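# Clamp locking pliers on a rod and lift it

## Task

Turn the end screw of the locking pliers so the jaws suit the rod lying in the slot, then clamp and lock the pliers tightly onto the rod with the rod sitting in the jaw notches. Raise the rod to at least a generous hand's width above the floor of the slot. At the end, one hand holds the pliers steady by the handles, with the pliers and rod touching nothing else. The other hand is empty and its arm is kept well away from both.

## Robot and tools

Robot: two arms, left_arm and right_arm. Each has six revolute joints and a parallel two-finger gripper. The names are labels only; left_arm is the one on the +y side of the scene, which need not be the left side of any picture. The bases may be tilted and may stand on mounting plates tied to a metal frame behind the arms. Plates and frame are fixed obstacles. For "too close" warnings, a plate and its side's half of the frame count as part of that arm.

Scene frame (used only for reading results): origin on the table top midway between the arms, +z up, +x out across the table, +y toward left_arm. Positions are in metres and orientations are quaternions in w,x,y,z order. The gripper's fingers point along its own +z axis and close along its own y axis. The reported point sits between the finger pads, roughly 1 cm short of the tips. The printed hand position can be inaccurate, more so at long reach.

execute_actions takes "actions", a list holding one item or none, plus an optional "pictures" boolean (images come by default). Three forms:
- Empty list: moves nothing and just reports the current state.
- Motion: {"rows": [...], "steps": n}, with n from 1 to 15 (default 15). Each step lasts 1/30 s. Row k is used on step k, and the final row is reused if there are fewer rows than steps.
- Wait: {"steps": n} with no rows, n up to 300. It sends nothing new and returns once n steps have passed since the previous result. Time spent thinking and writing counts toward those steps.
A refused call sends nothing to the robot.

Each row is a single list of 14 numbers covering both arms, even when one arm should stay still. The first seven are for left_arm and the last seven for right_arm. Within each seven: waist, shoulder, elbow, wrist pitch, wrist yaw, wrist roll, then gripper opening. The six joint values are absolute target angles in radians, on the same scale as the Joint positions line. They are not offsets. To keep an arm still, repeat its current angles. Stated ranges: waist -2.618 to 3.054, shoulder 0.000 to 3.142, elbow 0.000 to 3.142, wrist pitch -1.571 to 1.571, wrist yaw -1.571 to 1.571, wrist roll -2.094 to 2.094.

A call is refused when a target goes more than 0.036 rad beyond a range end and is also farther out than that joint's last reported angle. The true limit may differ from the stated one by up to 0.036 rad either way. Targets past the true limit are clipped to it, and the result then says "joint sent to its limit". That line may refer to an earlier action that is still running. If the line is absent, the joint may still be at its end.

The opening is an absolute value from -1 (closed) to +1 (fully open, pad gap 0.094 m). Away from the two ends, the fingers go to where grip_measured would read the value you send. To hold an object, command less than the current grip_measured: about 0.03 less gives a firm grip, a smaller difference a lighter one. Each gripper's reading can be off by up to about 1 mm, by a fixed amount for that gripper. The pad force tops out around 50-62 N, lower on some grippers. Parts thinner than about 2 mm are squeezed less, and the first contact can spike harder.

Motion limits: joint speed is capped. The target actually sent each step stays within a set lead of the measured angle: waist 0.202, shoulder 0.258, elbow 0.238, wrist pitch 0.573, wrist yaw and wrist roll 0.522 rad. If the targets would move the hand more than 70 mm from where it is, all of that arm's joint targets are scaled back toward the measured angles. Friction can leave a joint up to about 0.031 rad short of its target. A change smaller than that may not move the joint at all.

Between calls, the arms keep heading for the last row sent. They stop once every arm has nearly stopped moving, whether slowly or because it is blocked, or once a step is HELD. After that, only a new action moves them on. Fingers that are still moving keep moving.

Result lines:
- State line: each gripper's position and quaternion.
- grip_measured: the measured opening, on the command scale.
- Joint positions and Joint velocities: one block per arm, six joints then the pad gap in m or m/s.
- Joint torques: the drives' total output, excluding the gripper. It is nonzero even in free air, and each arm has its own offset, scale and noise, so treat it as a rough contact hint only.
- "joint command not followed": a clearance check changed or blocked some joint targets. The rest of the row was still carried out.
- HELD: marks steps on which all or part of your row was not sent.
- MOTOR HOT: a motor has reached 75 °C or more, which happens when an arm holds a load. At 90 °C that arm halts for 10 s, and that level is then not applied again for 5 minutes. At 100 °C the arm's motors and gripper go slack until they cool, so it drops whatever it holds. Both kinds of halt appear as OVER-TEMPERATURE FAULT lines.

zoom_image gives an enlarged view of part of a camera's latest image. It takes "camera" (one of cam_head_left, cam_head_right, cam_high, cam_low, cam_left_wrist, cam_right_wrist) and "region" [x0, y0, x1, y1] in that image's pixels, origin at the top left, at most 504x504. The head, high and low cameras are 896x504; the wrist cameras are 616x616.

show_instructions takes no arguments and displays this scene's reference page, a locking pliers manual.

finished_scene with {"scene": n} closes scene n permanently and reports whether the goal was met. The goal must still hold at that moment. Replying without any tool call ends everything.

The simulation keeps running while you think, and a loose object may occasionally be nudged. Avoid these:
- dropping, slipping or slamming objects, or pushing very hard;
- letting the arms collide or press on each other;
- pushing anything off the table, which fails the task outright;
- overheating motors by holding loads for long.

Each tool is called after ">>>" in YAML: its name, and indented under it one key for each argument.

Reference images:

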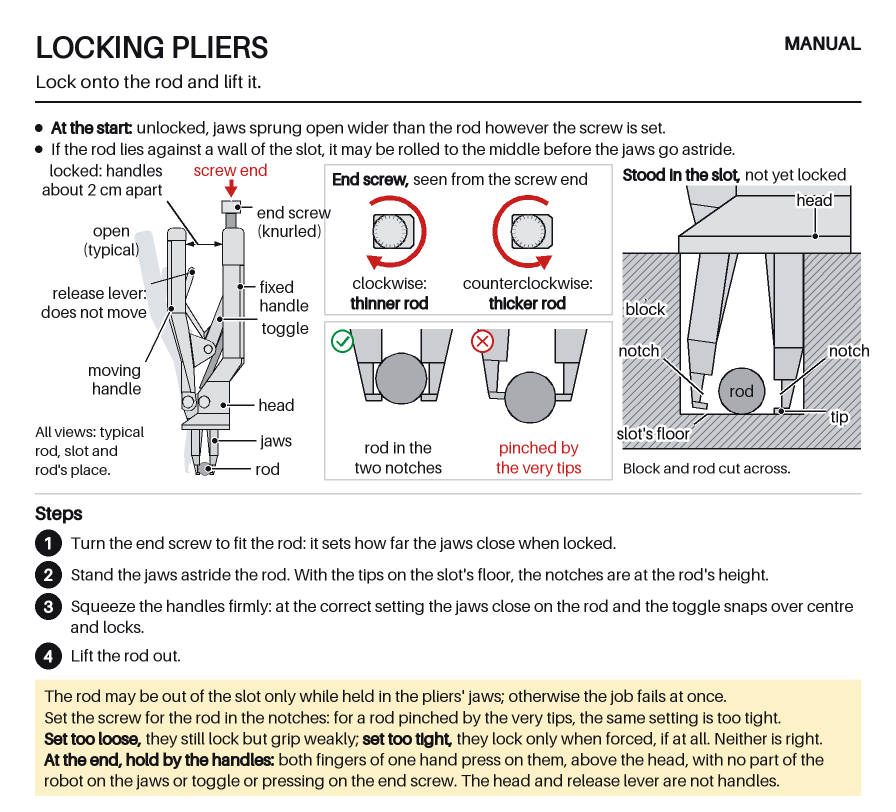

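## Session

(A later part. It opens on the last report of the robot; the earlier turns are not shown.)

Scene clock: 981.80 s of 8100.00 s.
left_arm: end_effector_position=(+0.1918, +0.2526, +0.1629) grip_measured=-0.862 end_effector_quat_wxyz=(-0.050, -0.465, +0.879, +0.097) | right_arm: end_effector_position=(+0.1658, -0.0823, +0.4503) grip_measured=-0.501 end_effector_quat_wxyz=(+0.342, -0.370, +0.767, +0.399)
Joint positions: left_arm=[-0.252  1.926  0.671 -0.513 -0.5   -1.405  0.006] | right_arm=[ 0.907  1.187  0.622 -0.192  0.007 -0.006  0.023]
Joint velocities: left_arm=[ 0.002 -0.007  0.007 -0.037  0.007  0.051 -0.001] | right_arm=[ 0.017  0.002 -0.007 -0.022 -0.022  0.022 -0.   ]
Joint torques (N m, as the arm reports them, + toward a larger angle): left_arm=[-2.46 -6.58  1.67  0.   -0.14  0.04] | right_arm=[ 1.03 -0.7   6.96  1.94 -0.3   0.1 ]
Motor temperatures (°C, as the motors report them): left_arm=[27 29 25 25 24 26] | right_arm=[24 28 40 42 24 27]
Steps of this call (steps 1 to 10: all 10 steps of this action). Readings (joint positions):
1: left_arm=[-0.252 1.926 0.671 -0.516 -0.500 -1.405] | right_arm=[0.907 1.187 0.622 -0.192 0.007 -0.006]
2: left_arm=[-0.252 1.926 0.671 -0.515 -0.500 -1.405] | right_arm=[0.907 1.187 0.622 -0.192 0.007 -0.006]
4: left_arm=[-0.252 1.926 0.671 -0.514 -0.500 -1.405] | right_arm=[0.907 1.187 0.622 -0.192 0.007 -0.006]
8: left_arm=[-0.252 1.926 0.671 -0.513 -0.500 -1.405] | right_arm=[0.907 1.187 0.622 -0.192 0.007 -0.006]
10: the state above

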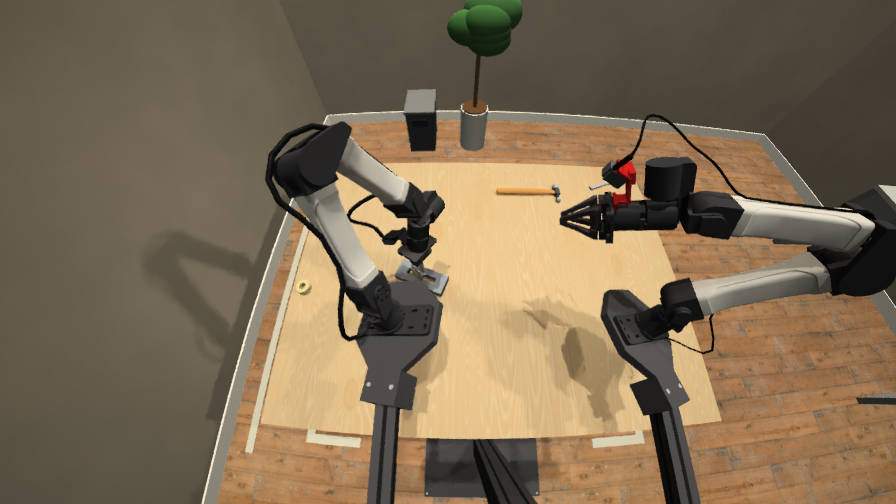

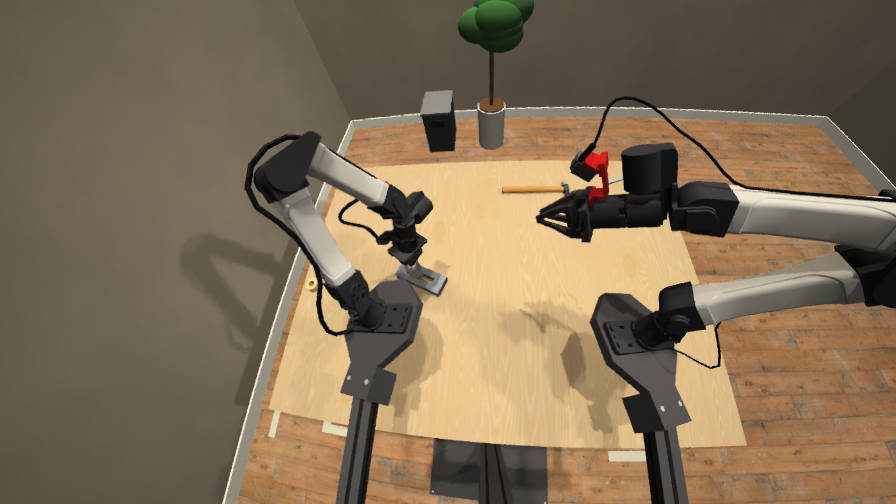

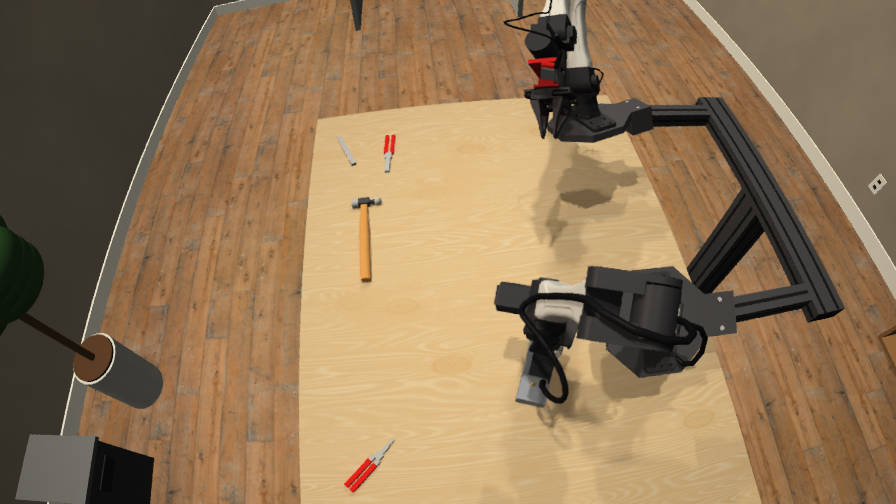

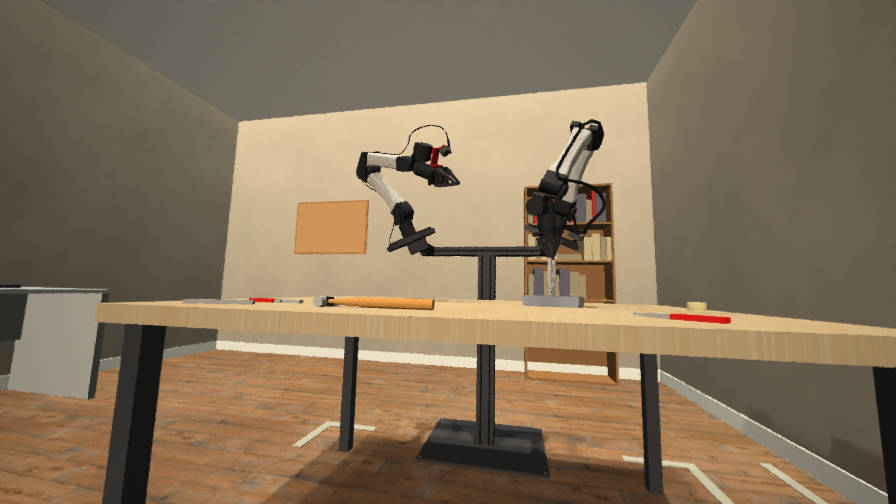

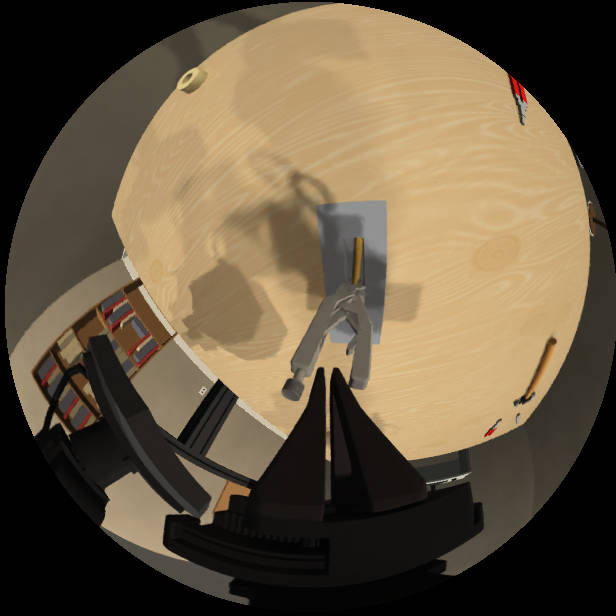

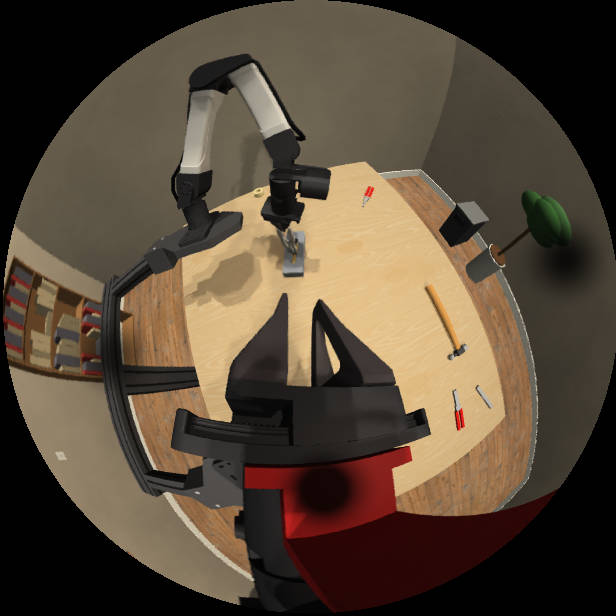

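Good. Spread slowly.

>>> execute_actions:
  actions:
    - {"rows":[[-0.24,1.941,0.654,-0.499,-0.506,-1.41,-0.85,0.9,1.2,0.6,-0.2,0,0,-0.5],[-0.24,1.941,0.654,-0.499,-0.506,-1.41,-0.84,0.9,1.2,0.6,-0.2,0,0,-0.5],[-0.24,1.941,0.654,-0.499,-0.506,-1.41,-0.83,0.9,1.2,0.6,-0.2,0,0,-0.5],[-0.24,1.941,0.654,-0.499,-0.506,-1.41,-0.82,0.9,1.2,0.6,-0.2,0,0,-0.5],[-0.24,1.941,0.654,-0.499,-0.506,-1.41,-0.81,0.9,1.2,0.6,-0.2,0,0,-0.5],[-0.24,1.941,0.654,-0.499,-0.506,-1.41,-0.8,0.9,1.2,0.6,-0.2,0,0,-0.5],[-0.24,1.941,0.654,-0.497,-0.506,-1.41,-0.79,0.9,1.2,0.6,-0.2,0,0,-0.5],[-0.24,1.941,0.654,-0.495,-0.506,-1.41,-0.78,0.9,1.2,0.6,-0.2,0,0,-0.5]],"steps":12}
  pictures: false

>>> execute_actions:
  actions:
    - {"rows":[[-0.24,1.941,0.654,-0.494,-0.506,-1.41,-0.77,0.9,1.2,0.6,-0.2,0,0,-0.5],[-0.24,1.941,0.654,-0.493,-0.506,-1.41,-0.76,0.9,1.2,0.6,-0.2,0,0,-0.5],[-0.24,1.941,0.654,-0.492,-0.506,-1.41,-0.75,0.9,1.2,0.6,-0.2,0,0,-0.5],[-0.24,1.941,0.654,-0.491,-0.506,-1.41,-0.74,0.9,1.2,0.6,-0.2,0,0,-0.5]],"steps":8}
  pictures: false

>>> execute_actions:
  actions:
    - {"rows":[[-0.24,1.941,0.654,-0.49,-0.506,-1.41,-0.73,0.9,1.2,0.6,-0.2,0,0,-0.5],[-0.24,1.941,0.654,-0.489,-0.506,-1.41,-0.72,0.9,1.2,0.6,-0.2,0,0,-0.5],[-0.24,1.941,0.654,-0.488,-0.506,-1.41,-0.71,0.9,1.2,0.6,-0.2,0,0,-0.5],[-0.24,1.941,0.654,-0.487,-0.506,-1.41,-0.7,0.9,1.2,0.6,-0.2,0,0,-0.5]],"steps":8}

>>> zoom_image:
  camera: "cam_left_wrist"
  region: [240, 230, 440, 430]

Scene clock: 992.30 s of 8100.00 s.
left_arm: end_effector_position=(+0.1924, +0.2524, +0.1628) grip_measured=-0.782 end_effector_quat_wxyz=(-0.049, -0.465, +0.879, +0.096) | right_arm: end_effector_position=(+0.1658, -0.0823, +0.4503) grip_measured=-0.501 end_effector_quat_wxyz=(+0.342, -0.370, +0.767, +0.399)
Joint positions: left_arm=[-0.252  1.926  0.671 -0.51  -0.5   -1.405  0.01 ] | right_arm=[ 0.907  1.187  0.622 -0.192  0.007 -0.006  0.023]
Joint velocities: left_arm=[-0.012 -0.012 -0.017 -0.051 -0.037  0.022 -0.   ] | right_arm=[ 0.002  0.002  0.002 -0.051 -0.007  0.007  0.   ]
Joint torques (N m, as the arm reports them, + toward a larger angle): left_arm=[-2.46 -6.57  1.67  0.   -0.14  0.04] | right_arm=[ 1.11 -0.84  6.79  1.96 -0.32  0.1 ]
Motor temperatures (°C, as the motors report them): left_arm=[26 29 25 25 24 26] | right_arm=[24 28 40 42 24 27]
Steps of this call (steps 1 to 15: the robot went on to your last target; steps 16 to 303: nothing new was sent; steps 304 to 315: all 12 steps of this action). Readings (joint positions):
304: left_arm=[-0.252 1.926 0.671 -0.513 -0.500 -1.405] | right_arm=[0.907 1.187 0.622 -0.192 0.007 -0.006]
305: left_arm=[-0.252 1.926 0.671 -0.513 -0.500 -1.405] | right_arm=[0.907 1.187 0.622 -0.192 0.007 -0.006]
307: left_arm=[-0.252 1.926 0.671 -0.513 -0.500 -1.405] | right_arm=[0.907 1.187 0.622 -0.192 0.007 -0.006]
311: left_arm=[-0.252 1.926 0.671 -0.512 -0.500 -1.405] | right_arm=[0.907 1.187 0.622 -0.192 0.007 -0.006]
315: the state above

Scene clock: 992.57 s of 8100.00 s.
left_arm: end_effector_position=(+0.1931, +0.2520, +0.1626) grip_measured=-0.742 end_effector_quat_wxyz=(-0.048, -0.466, +0.878, +0.094) | right_arm: end_effector_position=(+0.1658, -0.0823, +0.4503) grip_measured=-0.501 end_effector_quat_wxyz=(+0.342, -0.370, +0.767, +0.399)
Joint positions: left_arm=[-0.252  1.926  0.671 -0.506 -0.5   -1.405  0.012] | right_arm=[ 0.907  1.187  0.622 -0.192  0.007 -0.006  0.023]
Joint velocities: left_arm=[ 0.012  0.007  0.002  0.022 -0.007 -0.081  0.001] | right_arm=[-0.007  0.007 -0.002 -0.007  0.007 -0.066 -0.001]
Joint torques (N m, as the arm reports them, + toward a larger angle): left_arm=[-2.47 -6.6   1.69  0.04 -0.14  0.04] | right_arm=[ 1.19 -0.75  7.07  1.99 -0.34  0.11]
Motor temperatures (°C, as the motors report them): left_arm=[26 29 25 25 24 26] | right_arm=[24 28 40 42 24 27]
Steps of this call (steps 1 to 8: all 8 steps of this action). Readings (joint positions):
1: left_arm=[-0.252 1.926 0.671 -0.510 -0.500 -1.405] | right_arm=[0.907 1.187 0.622 -0.192 0.007 -0.006]
2: left_arm=[-0.252 1.926 0.671 -0.509 -0.500 -1.405] | right_arm=[0.907 1.187 0.622 -0.192 0.007 -0.006]
4: left_arm=[-0.252 1.926 0.671 -0.508 -0.500 -1.405] | right_arm=[0.907 1.187 0.622 -0.192 0.007 -0.006]
8: the state above

Scene clock: 992.83 s of 8100.00 s.
left_arm: end_effector_position=(+0.1936, +0.2518, +0.1625) grip_measured=-0.702 end_effector_quat_wxyz=(-0.047, -0.467, +0.878, +0.094) | right_arm: end_effector_position=(+0.1658, -0.0823, +0.4503) grip_measured=-0.501 end_effector_quat_wxyz=(+0.342, -0.370, +0.767, +0.399)
Joint positions: left_arm=[-0.252  1.926  0.671 -0.504 -0.5   -1.405  0.014] | right_arm=[ 0.907  1.187  0.622 -0.192  0.007 -0.006  0.023]
Joint velocities: left_arm=[ 0.007 -0.002  0.002  0.007 -0.007 -0.007  0.   ] | right_arm=[-0.012  0.002 -0.012 -0.022  0.007  0.022 -0.   ]
Joint torques (N m, as the arm reports them, + toward a larger angle): left_arm=[-2.47 -6.6   1.68  0.08 -0.14  0.04] | right_arm=[ 1.2  -0.73  7.12  1.97 -0.33  0.09]
Motor temperatures (°C, as the motors report them): left_arm=[26 29 25 25 24 26] | right_arm=[24 28 40 42 24 27]
Steps of this call (steps 1 to 8: all 8 steps of this action). Readings (joint positions):
1: left_arm=[-0.252 1.926 0.671 -0.506 -0.500 -1.405] | right_arm=[0.907 1.187 0.622 -0.192 0.007 -0.006]
2: left_arm=[-0.252 1.926 0.671 -0.506 -0.500 -1.405] | right_arm=[0.907 1.187 0.622 -0.192 0.007 -0.006]
4: left_arm=[-0.252 1.926 0.671 -0.505 -0.500 -1.405] | right_arm=[0.907 1.187 0.622 -0.192 0.007 -0.006]
8: the state above

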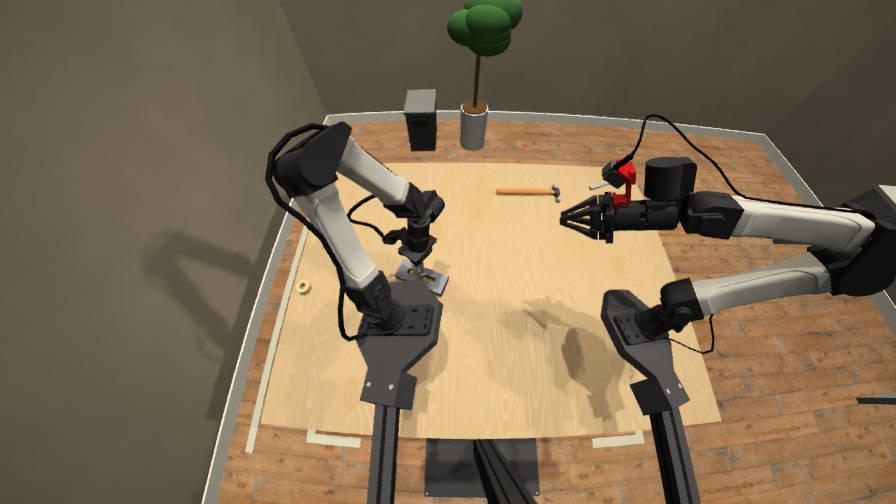

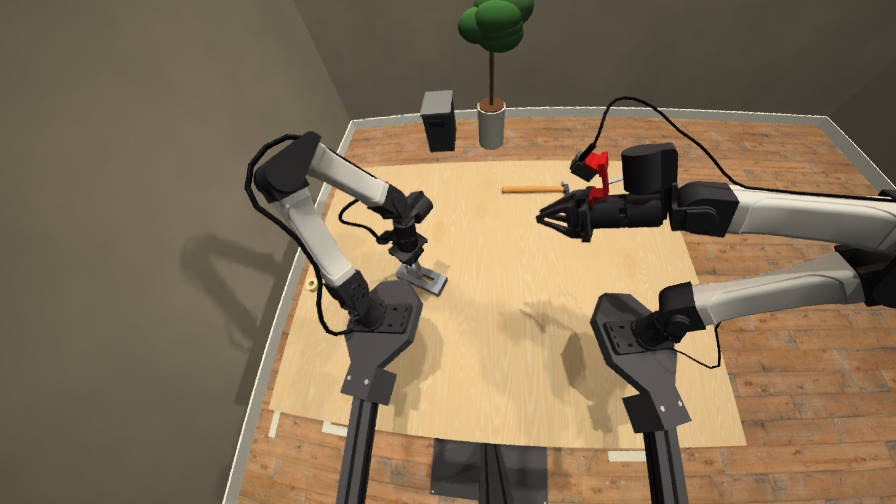

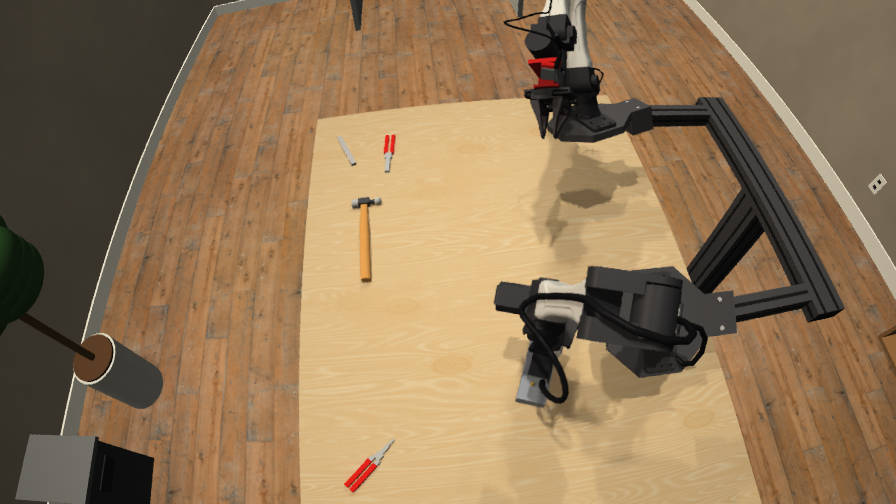

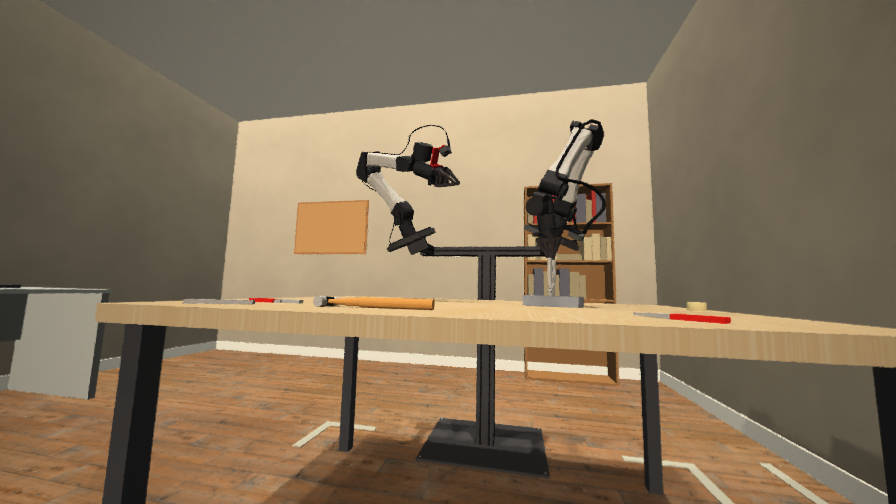

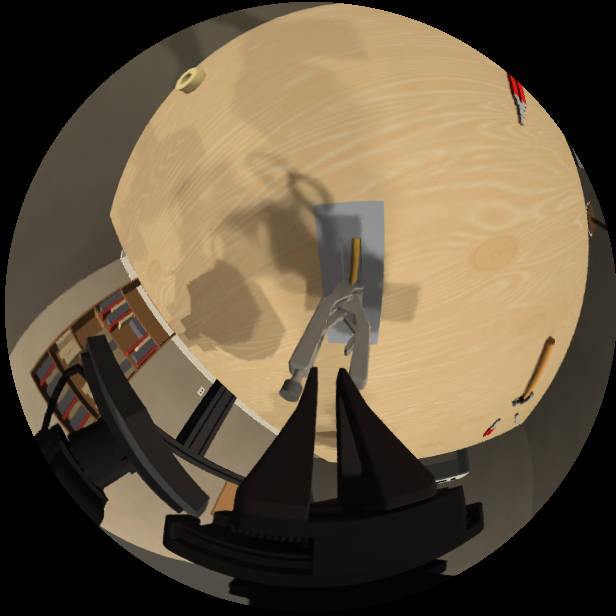

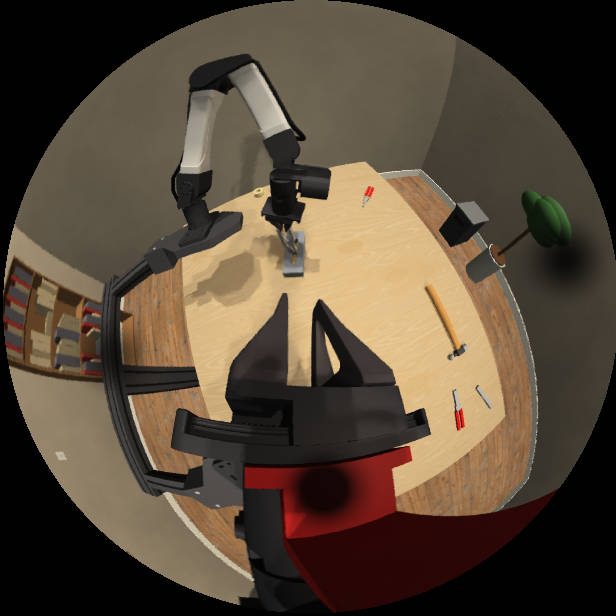

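Region (240, 230, 440, 430) of cam_left_wrist's 616x616 image, scaled by 2.520, with more detail than that image has.

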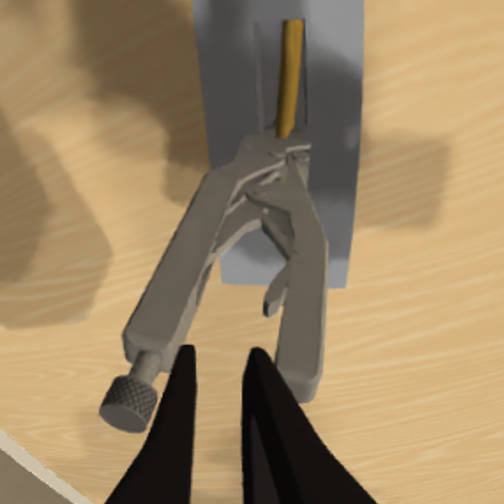

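Just at contact. Continue.

>>> execute_actions:
  actions:
    - {"rows":[[-0.24,1.941,0.654,-0.487,-0.506,-1.41,-0.69,0.9,1.2,0.6,-0.2,0,0,-0.5],[-0.24,1.941,0.654,-0.487,-0.506,-1.41,-0.68,0.9,1.2,0.6,-0.2,0,0,-0.5],[-0.24,1.941,0.654,-0.487,-0.506,-1.41,-0.67,0.9,1.2,0.6,-0.2,0,0,-0.5]],"steps":7}
  pictures: false

>>> execute_actions:
  actions:
    - {"rows":[[-0.24,1.941,0.654,-0.486,-0.506,-1.41,-0.66,0.9,1.2,0.6,-0.2,0,0,-0.5],[-0.24,1.941,0.654,-0.485,-0.506,-1.41,-0.65,0.9,1.2,0.6,-0.2,0,0,-0.5],[-0.24,1.941,0.654,-0.484,-0.506,-1.41,-0.64,0.9,1.2,0.6,-0.2,0,0,-0.5]],"steps":7}
  pictures: false

>>> execute_actions:
  actions:
    - {"rows":[[-0.24,1.941,0.654,-0.483,-0.506,-1.41,-0.63,0.9,1.2,0.6,-0.2,0,0,-0.5],[-0.24,1.941,0.654,-0.482,-0.506,-1.41,-0.62,0.9,1.2,0.6,-0.2,0,0,-0.5],[-0.24,1.941,0.654,-0.481,-0.506,-1.41,-0.61,0.9,1.2,0.6,-0.2,0,0,-0.5]],"steps":7}

>>> zoom_image:
  camera: "cam_left_wrist"
  region: [240, 230, 440, 430]

Scene clock: 1003.53 s of 8100.00 s.
left_arm: end_effector_position=(+0.1937, +0.2517, +0.1624) grip_measured=-0.673 end_effector_quat_wxyz=(-0.047, -0.467, +0.878, +0.093) | right_arm: end_effector_position=(+0.1658, -0.0823, +0.4503) grip_measured=-0.501 end_effector_quat_wxyz=(+0.342, -0.370, +0.767, +0.399)
Joint positions: left_arm=[-0.252  1.926  0.671 -0.503 -0.5   -1.406  0.015] | right_arm=[ 0.907  1.187  0.622 -0.192  0.007 -0.006  0.023]
Joint velocities: left_arm=[-0.002 -0.002  0.017 -0.037 -0.007 -0.007 -0.001] | right_arm=[ 0.007 -0.017  0.002  0.007 -0.007  0.007  0.001]
Joint torques (N m, as the arm reports them, + toward a larger angle): left_arm=[-2.46 -6.6   1.68  0.06 -0.14  0.04] | right_arm=[ 1.13 -0.6   7.08  2.   -0.33  0.1 ]
Motor temperatures (°C, as the motors report them): left_arm=[26 29 25 25 24 26] | right_arm=[24 28 41 42 24 27]
Steps of this call (steps 1 to 15: the robot went on to your last target; steps 16 to 314: nothing new was sent; steps 315 to 321: all 7 steps of this action). Readings (joint positions):
315: left_arm=[-0.252 1.926 0.671 -0.504 -0.500 -1.405] | right_arm=[0.907 1.187 0.622 -0.192 0.007 -0.006]
316: left_arm=[-0.252 1.926 0.671 -0.504 -0.500 -1.405] | right_arm=[0.907 1.187 0.622 -0.192 0.007 -0.006]
318: left_arm=[-0.252 1.926 0.671 -0.503 -0.500 -1.405] | right_arm=[0.907 1.187 0.622 -0.192 0.007 -0.006]
321: the state above

Scene clock: 1003.77 s of 8100.00 s.
left_arm: end_effector_position=(+0.1951, +0.2512, +0.1621) grip_measured=-0.642 end_effector_quat_wxyz=(-0.045, -0.469, +0.877, +0.091) | right_arm: end_effector_position=(+0.1658, -0.0823, +0.4503) grip_measured=-0.501 end_effector_quat_wxyz=(+0.342, -0.370, +0.767, +0.399)
Joint positions: left_arm=[-0.252  1.926  0.671 -0.496 -0.501 -1.406  0.017] | right_arm=[ 0.907  1.187  0.622 -0.192  0.007 -0.006  0.023]
Joint velocities: left_arm=[ 0.012  0.007  0.007  0.066  0.037  0.022 -0.001] | right_arm=[ 0.007 -0.002  0.002 -0.051 -0.051 -0.051  0.   ]
Joint torques (N m, as the arm reports them, + toward a larger angle): left_arm=[-2.6  -6.62  1.69  0.   -0.13  0.07] | right_arm=[ 1.28 -0.77  6.97  2.   -0.32  0.07]
Motor temperatures (°C, as the motors report them): left_arm=[26 29 25 25 24 26] | right_arm=[24 28 41 42 24 27]
Steps of this call (steps 1 to 7: all 7 steps of this action). Readings (joint positions):
1: left_arm=[-0.252 1.926 0.671 -0.503 -0.500 -1.406] | right_arm=[0.907 1.187 0.622 -0.192 0.007 -0.006]
2: left_arm=[-0.252 1.926 0.671 -0.503 -0.500 -1.406] | right_arm=[0.907 1.187 0.622 -0.192 0.007 -0.006]
4: left_arm=[-0.252 1.926 0.671 -0.500 -0.500 -1.406] | right_arm=[0.907 1.187 0.622 -0.192 0.007 -0.006]
7: the state above

Scene clock: 1004.00 s of 8100.00 s.
left_arm: end_effector_position=(+0.1960, +0.2508, +0.1619) grip_measured=-0.612 end_effector_quat_wxyz=(-0.044, -0.470, +0.877, +0.090) | right_arm: end_effector_position=(+0.1658, -0.0823, +0.4503) grip_measured=-0.501 end_effector_quat_wxyz=(+0.342, -0.370, +0.767, +0.399)
Joint positions: left_arm=[-0.252  1.926  0.671 -0.492 -0.501 -1.406  0.018] | right_arm=[ 0.907  1.187  0.622 -0.192  0.007 -0.006  0.023]
Joint velocities: left_arm=[-0.002 -0.007  0.002  0.037 -0.066 -0.037  0.001] | right_arm=[ 0.012  0.017 -0.012 -0.051 -0.051 -0.022 -0.   ]
Joint torques (N m, as the arm reports them, + toward a larger angle): left_arm=[-2.49 -6.62  1.72  0.02 -0.15  0.05] | right_arm=[ 1.12 -0.77  6.95  1.98 -0.29  0.12]
Motor temperatures (°C, as the motors report them): left_arm=[26 29 25 25 24 26] | right_arm=[24 28 41 42 24 27]
Steps of this call (steps 1 to 7: all 7 steps of this action). Readings (joint positions):
1: left_arm=[-0.252 1.926 0.671 -0.496 -0.501 -1.406] | right_arm=[0.907 1.187 0.622 -0.192 0.007 -0.006]
2: left_arm=[-0.252 1.926 0.671 -0.495 -0.501 -1.406] | right_arm=[0.907 1.187 0.622 -0.192 0.007 -0.006]
4: left_arm=[-0.252 1.926 0.671 -0.493 -0.501 -1.406] | right_arm=[0.907 1.187 0.622 -0.192 0.007 -0.006]
7: the state above

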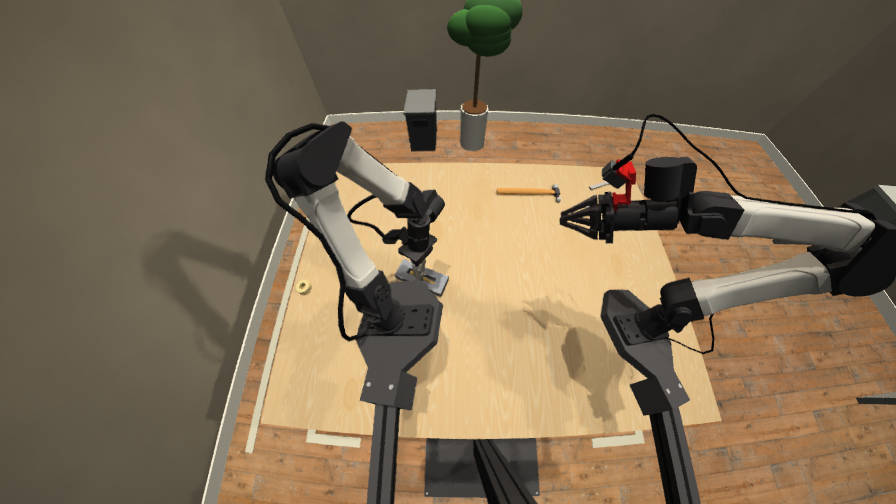

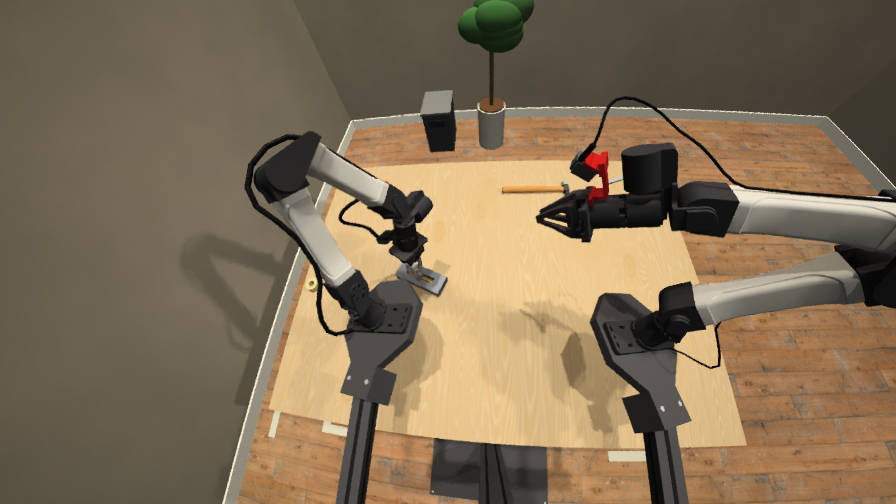

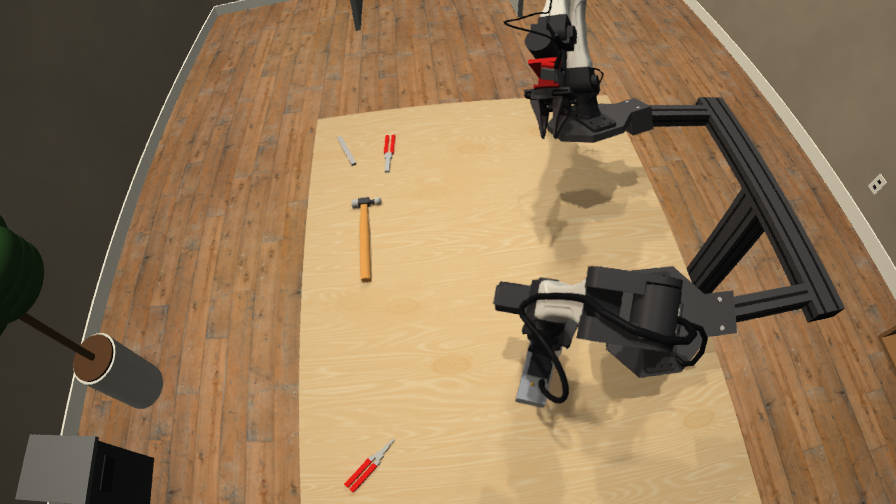

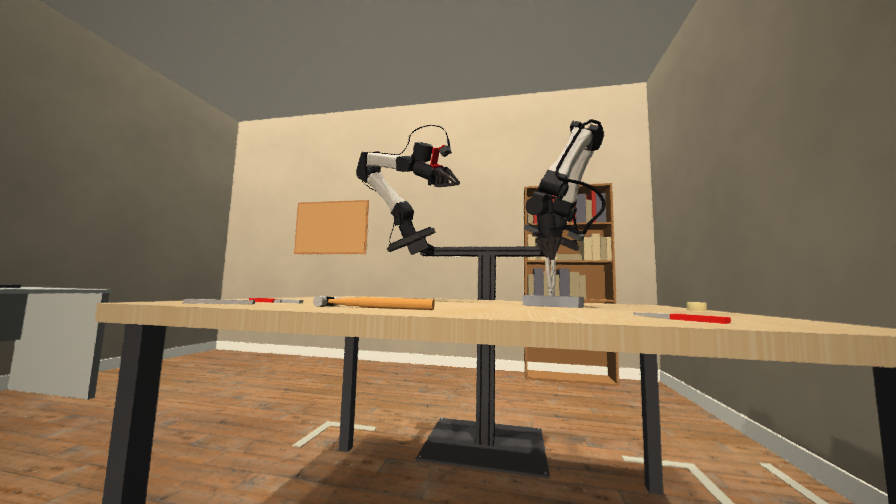

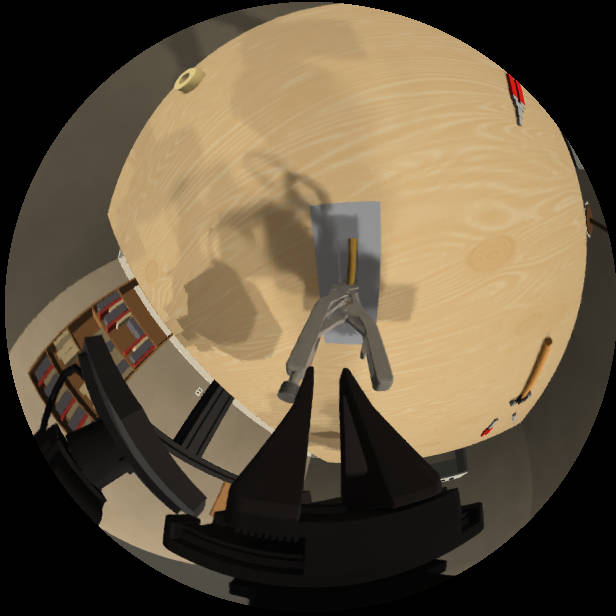

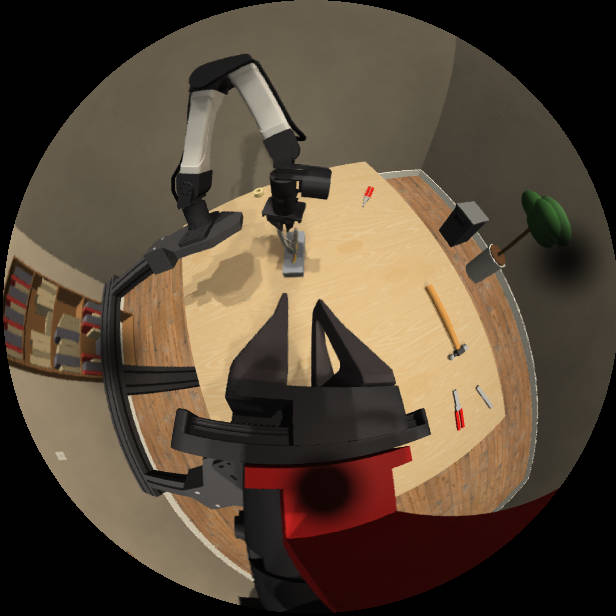

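Region (240, 230, 440, 430) of cam_left_wrist's 616x616 image, scaled by 2.520, with more detail than that image has.

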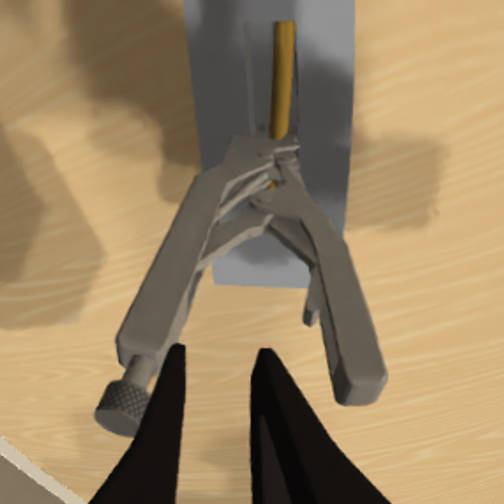

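>>> execute_actions:
  actions:
    - {"rows":[[-0.25,1.925,0.67,-0.49,-0.5,-1.41,-0.7,0.9,1.2,0.6,-0.2,0,0,-0.5],[-0.262,1.912,0.69,-0.51,-0.495,-1.41,-0.78,0.9,1.2,0.6,-0.2,0,0,-0.5],[-0.272,1.9,0.7,-0.54,-0.49,-1.41,-0.8,0.9,1.2,0.6,-0.2,0,0,-0.5],[-0.282,1.887,0.71,-0.57,-0.487,-1.41,-0.8,0.9,1.2,0.6,-0.2,0,0,-0.5],[-0.292,1.874,0.72,-0.6,-0.484,-1.41,-0.8,0.9,1.2,0.6,-0.2,0,0,-0.5],[-0.302,1.861,0.73,-0.63,-0.481,-1.41,-0.8,0.9,1.2,0.6,-0.2,0,0,-0.5],[-0.312,1.848,0.74,-0.66,-0.478,-1.41,-0.8,0.9,1.2,0.6,-0.2,0,0,-0.5],[-0.322,1.835,0.747,-0.685,-0.478,-1.41,-0.8,0.9,1.2,0.6,-0.2,0,0,-0.5],[-0.322,1.81,0.74,-0.685,-0.475,-1.41,-0.8,0.9,1.2,0.6,-0.2,0,0,-0.5],[-0.32,1.78,0.72,-0.67,-0.472,-1.41,-0.75,0.9,1.2,0.6,-0.2,0,0,-0.5],[-0.316,1.75,0.695,-0.655,-0.469,-1.41,-0.7,0.9,1.2,0.6,-0.2,0,0,-0.5],[-0.312,1.72,0.67,-0.64,-0.466,-1.41,-0.65,0.9,1.2,0.6,-0.2,0,0,-0.5],[-0.308,1.69,0.645,-0.625,-0.463,-1.41,-0.6,0.9,1.2,0.6,-0.2,0,0,-0.5],[-0.304,1.66,0.62,-0.61,-0.46,-1.41,-0.55,0.9,1.2,0.6,-0.2,0,0,-0.5],[-0.3,1.63,0.595,-0.595,-0.457,-1.41,-0.5,0.9,1.2,0.6,-0.2,0,0,-0.5]],"steps":15}
  pictures: false

>>> execute_actions:
  actions:
    - {"rows":[[-0.295,1.6,0.565,-0.575,-0.452,-1.41,-0.45,0.9,1.2,0.6,-0.2,0,0,-0.5],[-0.29,1.575,0.535,-0.555,-0.448,-1.41,-0.45,0.9,1.2,0.6,-0.2,0,0,-0.5],[-0.283,1.555,0.508,-0.53,-0.444,-1.41,-0.45,0.9,1.2,0.6,-0.2,0,0,-0.5],[-0.275,1.545,0.485,-0.505,-0.44,-1.41,-0.45,0.9,1.2,0.6,-0.2,0,0,-0.5],[-0.267,1.545,0.465,-0.48,-0.44,-1.41,-0.45,0.9,1.2,0.6,-0.2,0,0,-0.5],[-0.26,1.55,0.452,-0.46,-0.44,-1.41,-0.45,0.9,1.2,0.6,-0.2,0,0,-0.5],[-0.252,1.565,0.444,-0.44,-0.44,-1.41,-0.45,0.9,1.2,0.6,-0.2,0,0,-0.5],[-0.244,1.58,0.438,-0.42,-0.44,-1.41,-0.45,0.9,1.2,0.6,-0.2,0,0,-0.5],[-0.237,1.592,0.433,-0.405,-0.44,-1.41,-0.45,0.9,1.2,0.6,-0.2,0,0,-0.5]],"steps":15}
  pictures: false

>>> execute_actions:
  actions:
    - {"steps":12}

>>> zoom_image:
  camera: "cam_left_wrist"
  region: [240, 210, 440, 410]

Scene clock: 1023.77 s of 8100.00 s.
left_arm: end_effector_position=(+0.2131, +0.2506, +0.2103) grip_measured=-0.527 end_effector_quat_wxyz=(-0.009, -0.472, +0.881, +0.034) | right_arm: end_effector_position=(+0.1658, -0.0823, +0.4503) grip_measured=-0.501 end_effector_quat_wxyz=(+0.342, -0.370, +0.767, +0.399)
Joint positions: left_arm=[-0.313  1.686  0.663 -0.609 -0.48  -1.406  0.022] | right_arm=[ 0.907  1.187  0.622 -0.192  0.007 -0.006  0.023]
Joint velocities: left_arm=[-0.017 -0.906 -0.681  0.125  0.066  0.022  0.049] | right_arm=[ 0.002 -0.002 -0.022  0.037 -0.037 -0.037  0.001]
Joint torques (N m, as the arm reports them, + toward a larger angle): left_arm=[-2.2  -6.97  2.38  0.08  0.04  0.06] | right_arm=[ 1.   -0.67  7.08  1.96 -0.3   0.1 ]
Motor temperatures (°C, as the motors report them): left_arm=[26 29 25 25 24 26] | right_arm=[24 28 41 43 24 27]
Steps of this call (steps 1 to 15: the robot went on to your last target; steps 16 to 578: nothing new was sent; steps 579 to 593: all 15 steps of this action). Readings (joint positions):
579: left_arm=[-0.252 1.926 0.671 -0.491 -0.501 -1.406] | right_arm=[0.907 1.187 0.622 -0.192 0.007 -0.006]
580: left_arm=[-0.252 1.926 0.671 -0.492 -0.501 -1.406] | right_arm=[0.907 1.187 0.622 -0.192 0.007 -0.006]
582: left_arm=[-0.257 1.920 0.677 -0.508 -0.500 -1.406] | right_arm=[0.907 1.187 0.622 -0.192 0.007 -0.006]
586: left_arm=[-0.293 1.873 0.713 -0.584 -0.494 -1.406] | right_arm=[0.907 1.187 0.622 -0.192 0.007 -0.006]
593: the state above

Scene clock: 1024.27 s of 8100.00 s.
left_arm: end_effector_position=(+0.1757, +0.2640, +0.1908) grip_measured=-0.452 end_effector_quat_wxyz=(-0.011, -0.509, +0.861, +0.015) | right_arm: end_effector_position=(+0.1658, -0.0823, +0.4503) grip_measured=-0.501 end_effector_quat_wxyz=(+0.342, -0.370, +0.767, +0.399)
Joint positions: left_arm=[-0.25   1.578  0.449 -0.441 -0.452 -1.406  0.026] | right_arm=[ 0.907  1.187  0.622 -0.192  0.007 -0.006  0.023]
Joint velocities: left_arm=[-0.002 -0.002 -0.007  0.139  0.037  0.007  0.   ] | right_arm=[ 0.002 -0.007 -0.017  0.022 -0.066  0.037 -0.   ]
Joint torques (N m, as the arm reports them, + toward a larger angle): left_arm=[-1.47 -4.09  2.78  0.35  0.03  0.07] | right_arm=[ 0.99 -0.82  7.06  2.   -0.35  0.12]
Motor temperatures (°C, as the motors report them): left_arm=[26 29 25 25 24 26] | right_arm=[24 28 41 43 24 27]
Steps of this call (steps 1 to 15: all 15 steps of this action). Readings (joint positions):
1: left_arm=[-0.313 1.655 0.638 -0.603 -0.477 -1.406] | right_arm=[0.907 1.187 0.622 -0.192 0.007 -0.006]
2: left_arm=[-0.311 1.626 0.610 -0.595 -0.474 -1.406] | right_arm=[0.907 1.187 0.622 -0.192 0.007 -0.006]
4: left_arm=[-0.302 1.578 0.551 -0.574 -0.467 -1.406] | right_arm=[0.907 1.187 0.622 -0.192 0.007 -0.006]
8: left_arm=[-0.270 1.558 0.469 -0.517 -0.457 -1.406] | right_arm=[0.907 1.187 0.622 -0.192 0.007 -0.006]
15: the state above

Scene clock: 1024.67 s of 8100.00 s.
left_arm: end_effector_position=(+0.1805, +0.2622, +0.1907) grip_measured=-0.452 end_effector_quat_wxyz=(-0.005, -0.513, +0.858, +0.007) | right_arm: end_effector_position=(+0.1658, -0.0823, +0.4503) grip_measured=-0.501 end_effector_quat_wxyz=(+0.342, -0.370, +0.767, +0.399)
Joint positions: left_arm=[-0.25   1.578  0.449 -0.419 -0.451 -1.406  0.026] | right_arm=[ 0.907  1.187  0.622 -0.192  0.007 -0.006  0.023]
Joint velocities: left_arm=[-0.002 -0.007 -0.007  0.007  0.022 -0.066  0.   ] | right_arm=[-0.007  0.007  0.012  0.051  0.007 -0.051  0.   ]
Joint torques (N m, as the arm reports them, + toward a larger angle): left_arm=[-1.5  -4.13  2.84  0.43  0.04  0.07] | right_arm=[ 1.16 -0.78  7.03  1.94 -0.3   0.13]
Motor temperatures (°C, as the motors report them): left_arm=[26 29 25 25 24 26] | right_arm=[24 28 41 43 24 27]
Steps of this call (steps 1 to 12: the robot went on to your last target). Readings (joint positions):
1: left_arm=[-0.250 1.578 0.449 -0.437 -0.452 -1.406] | right_arm=[0.907 1.187 0.622 -0.192 0.007 -0.006]
2: left_arm=[-0.250 1.578 0.449 -0.432 -0.452 -1.406] | right_arm=[0.907 1.187 0.622 -0.192 0.007 -0.006]
4: left_arm=[-0.250 1.578 0.449 -0.427 -0.451 -1.406] | right_arm=[0.907 1.187 0.622 -0.192 0.007 -0.006]
8: left_arm=[-0.250 1.578 0.449 -0.421 -0.451 -1.406] | right_arm=[0.907 1.187 0.622 -0.192 0.007 -0.006]
12: the state above

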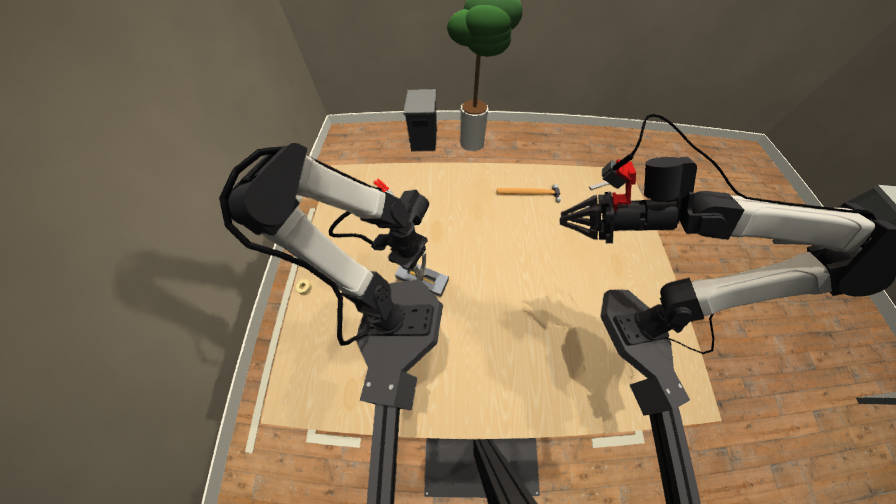

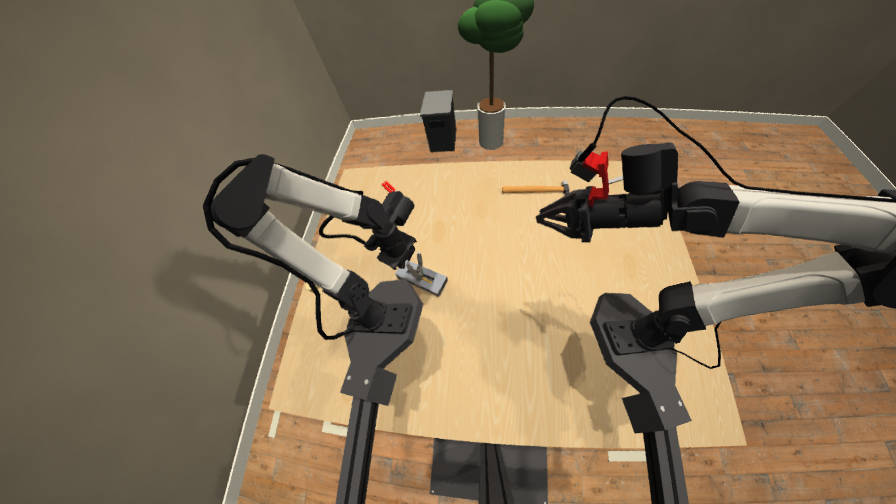

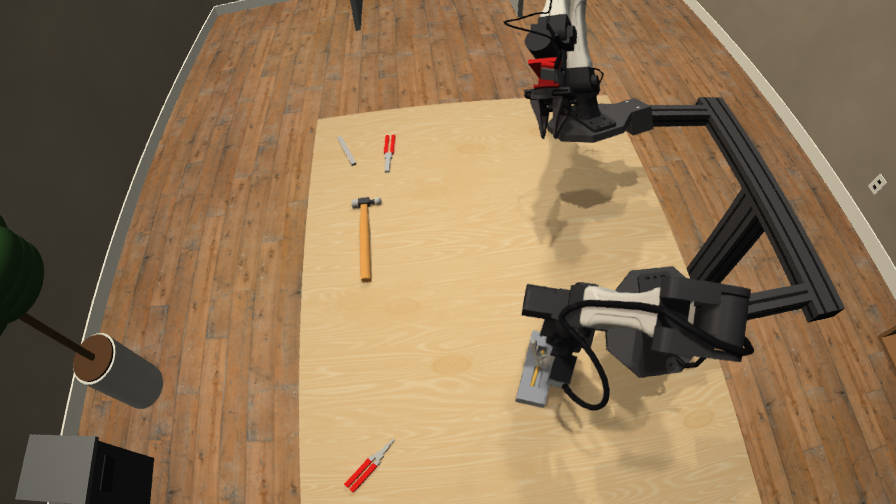

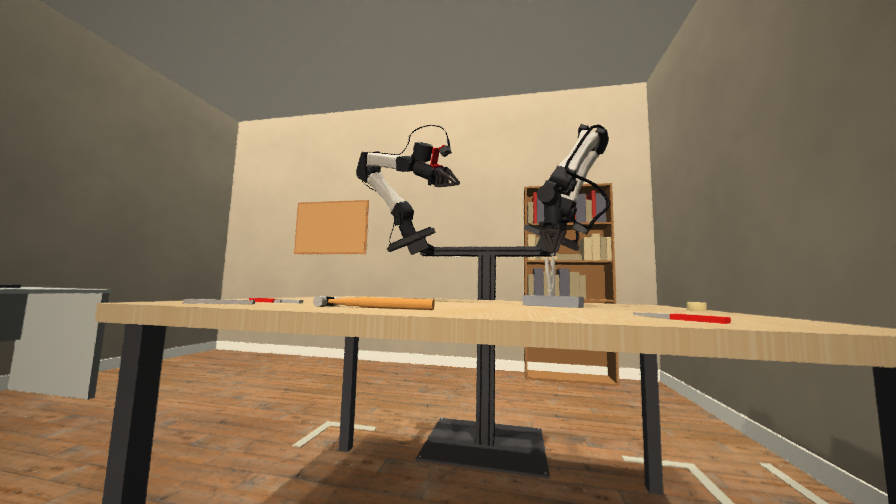

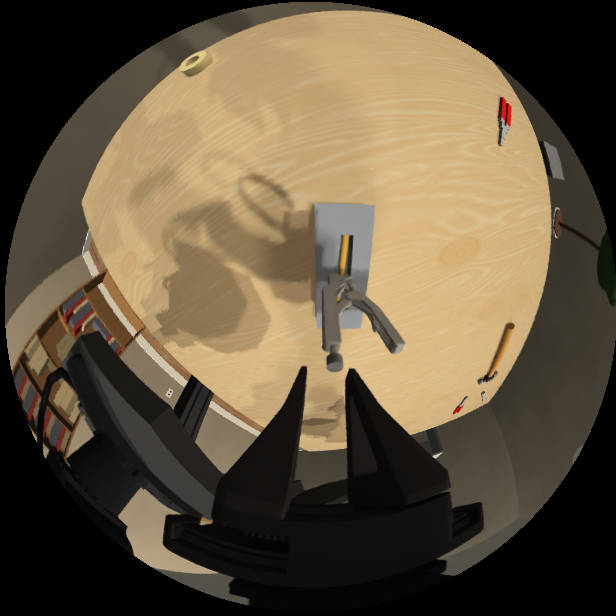

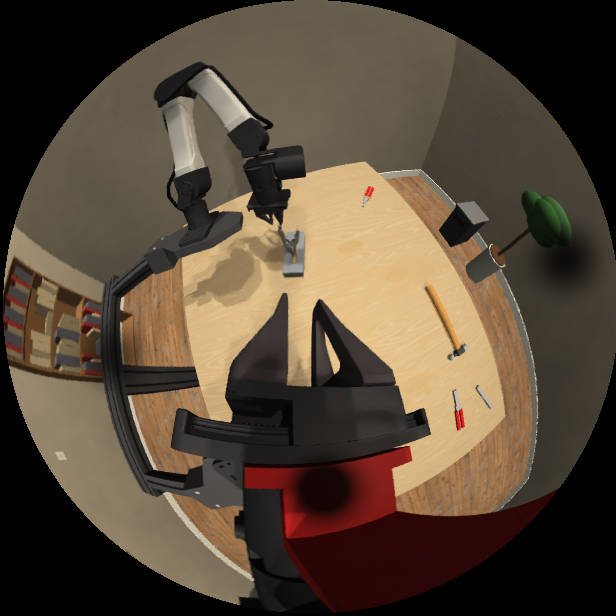

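Region (240, 210, 440, 410) of cam_left_wrist's 616x616 image, scaled by 2.520, with more detail than that image has.

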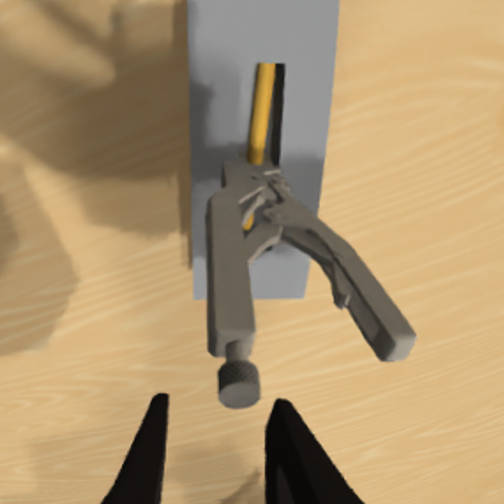

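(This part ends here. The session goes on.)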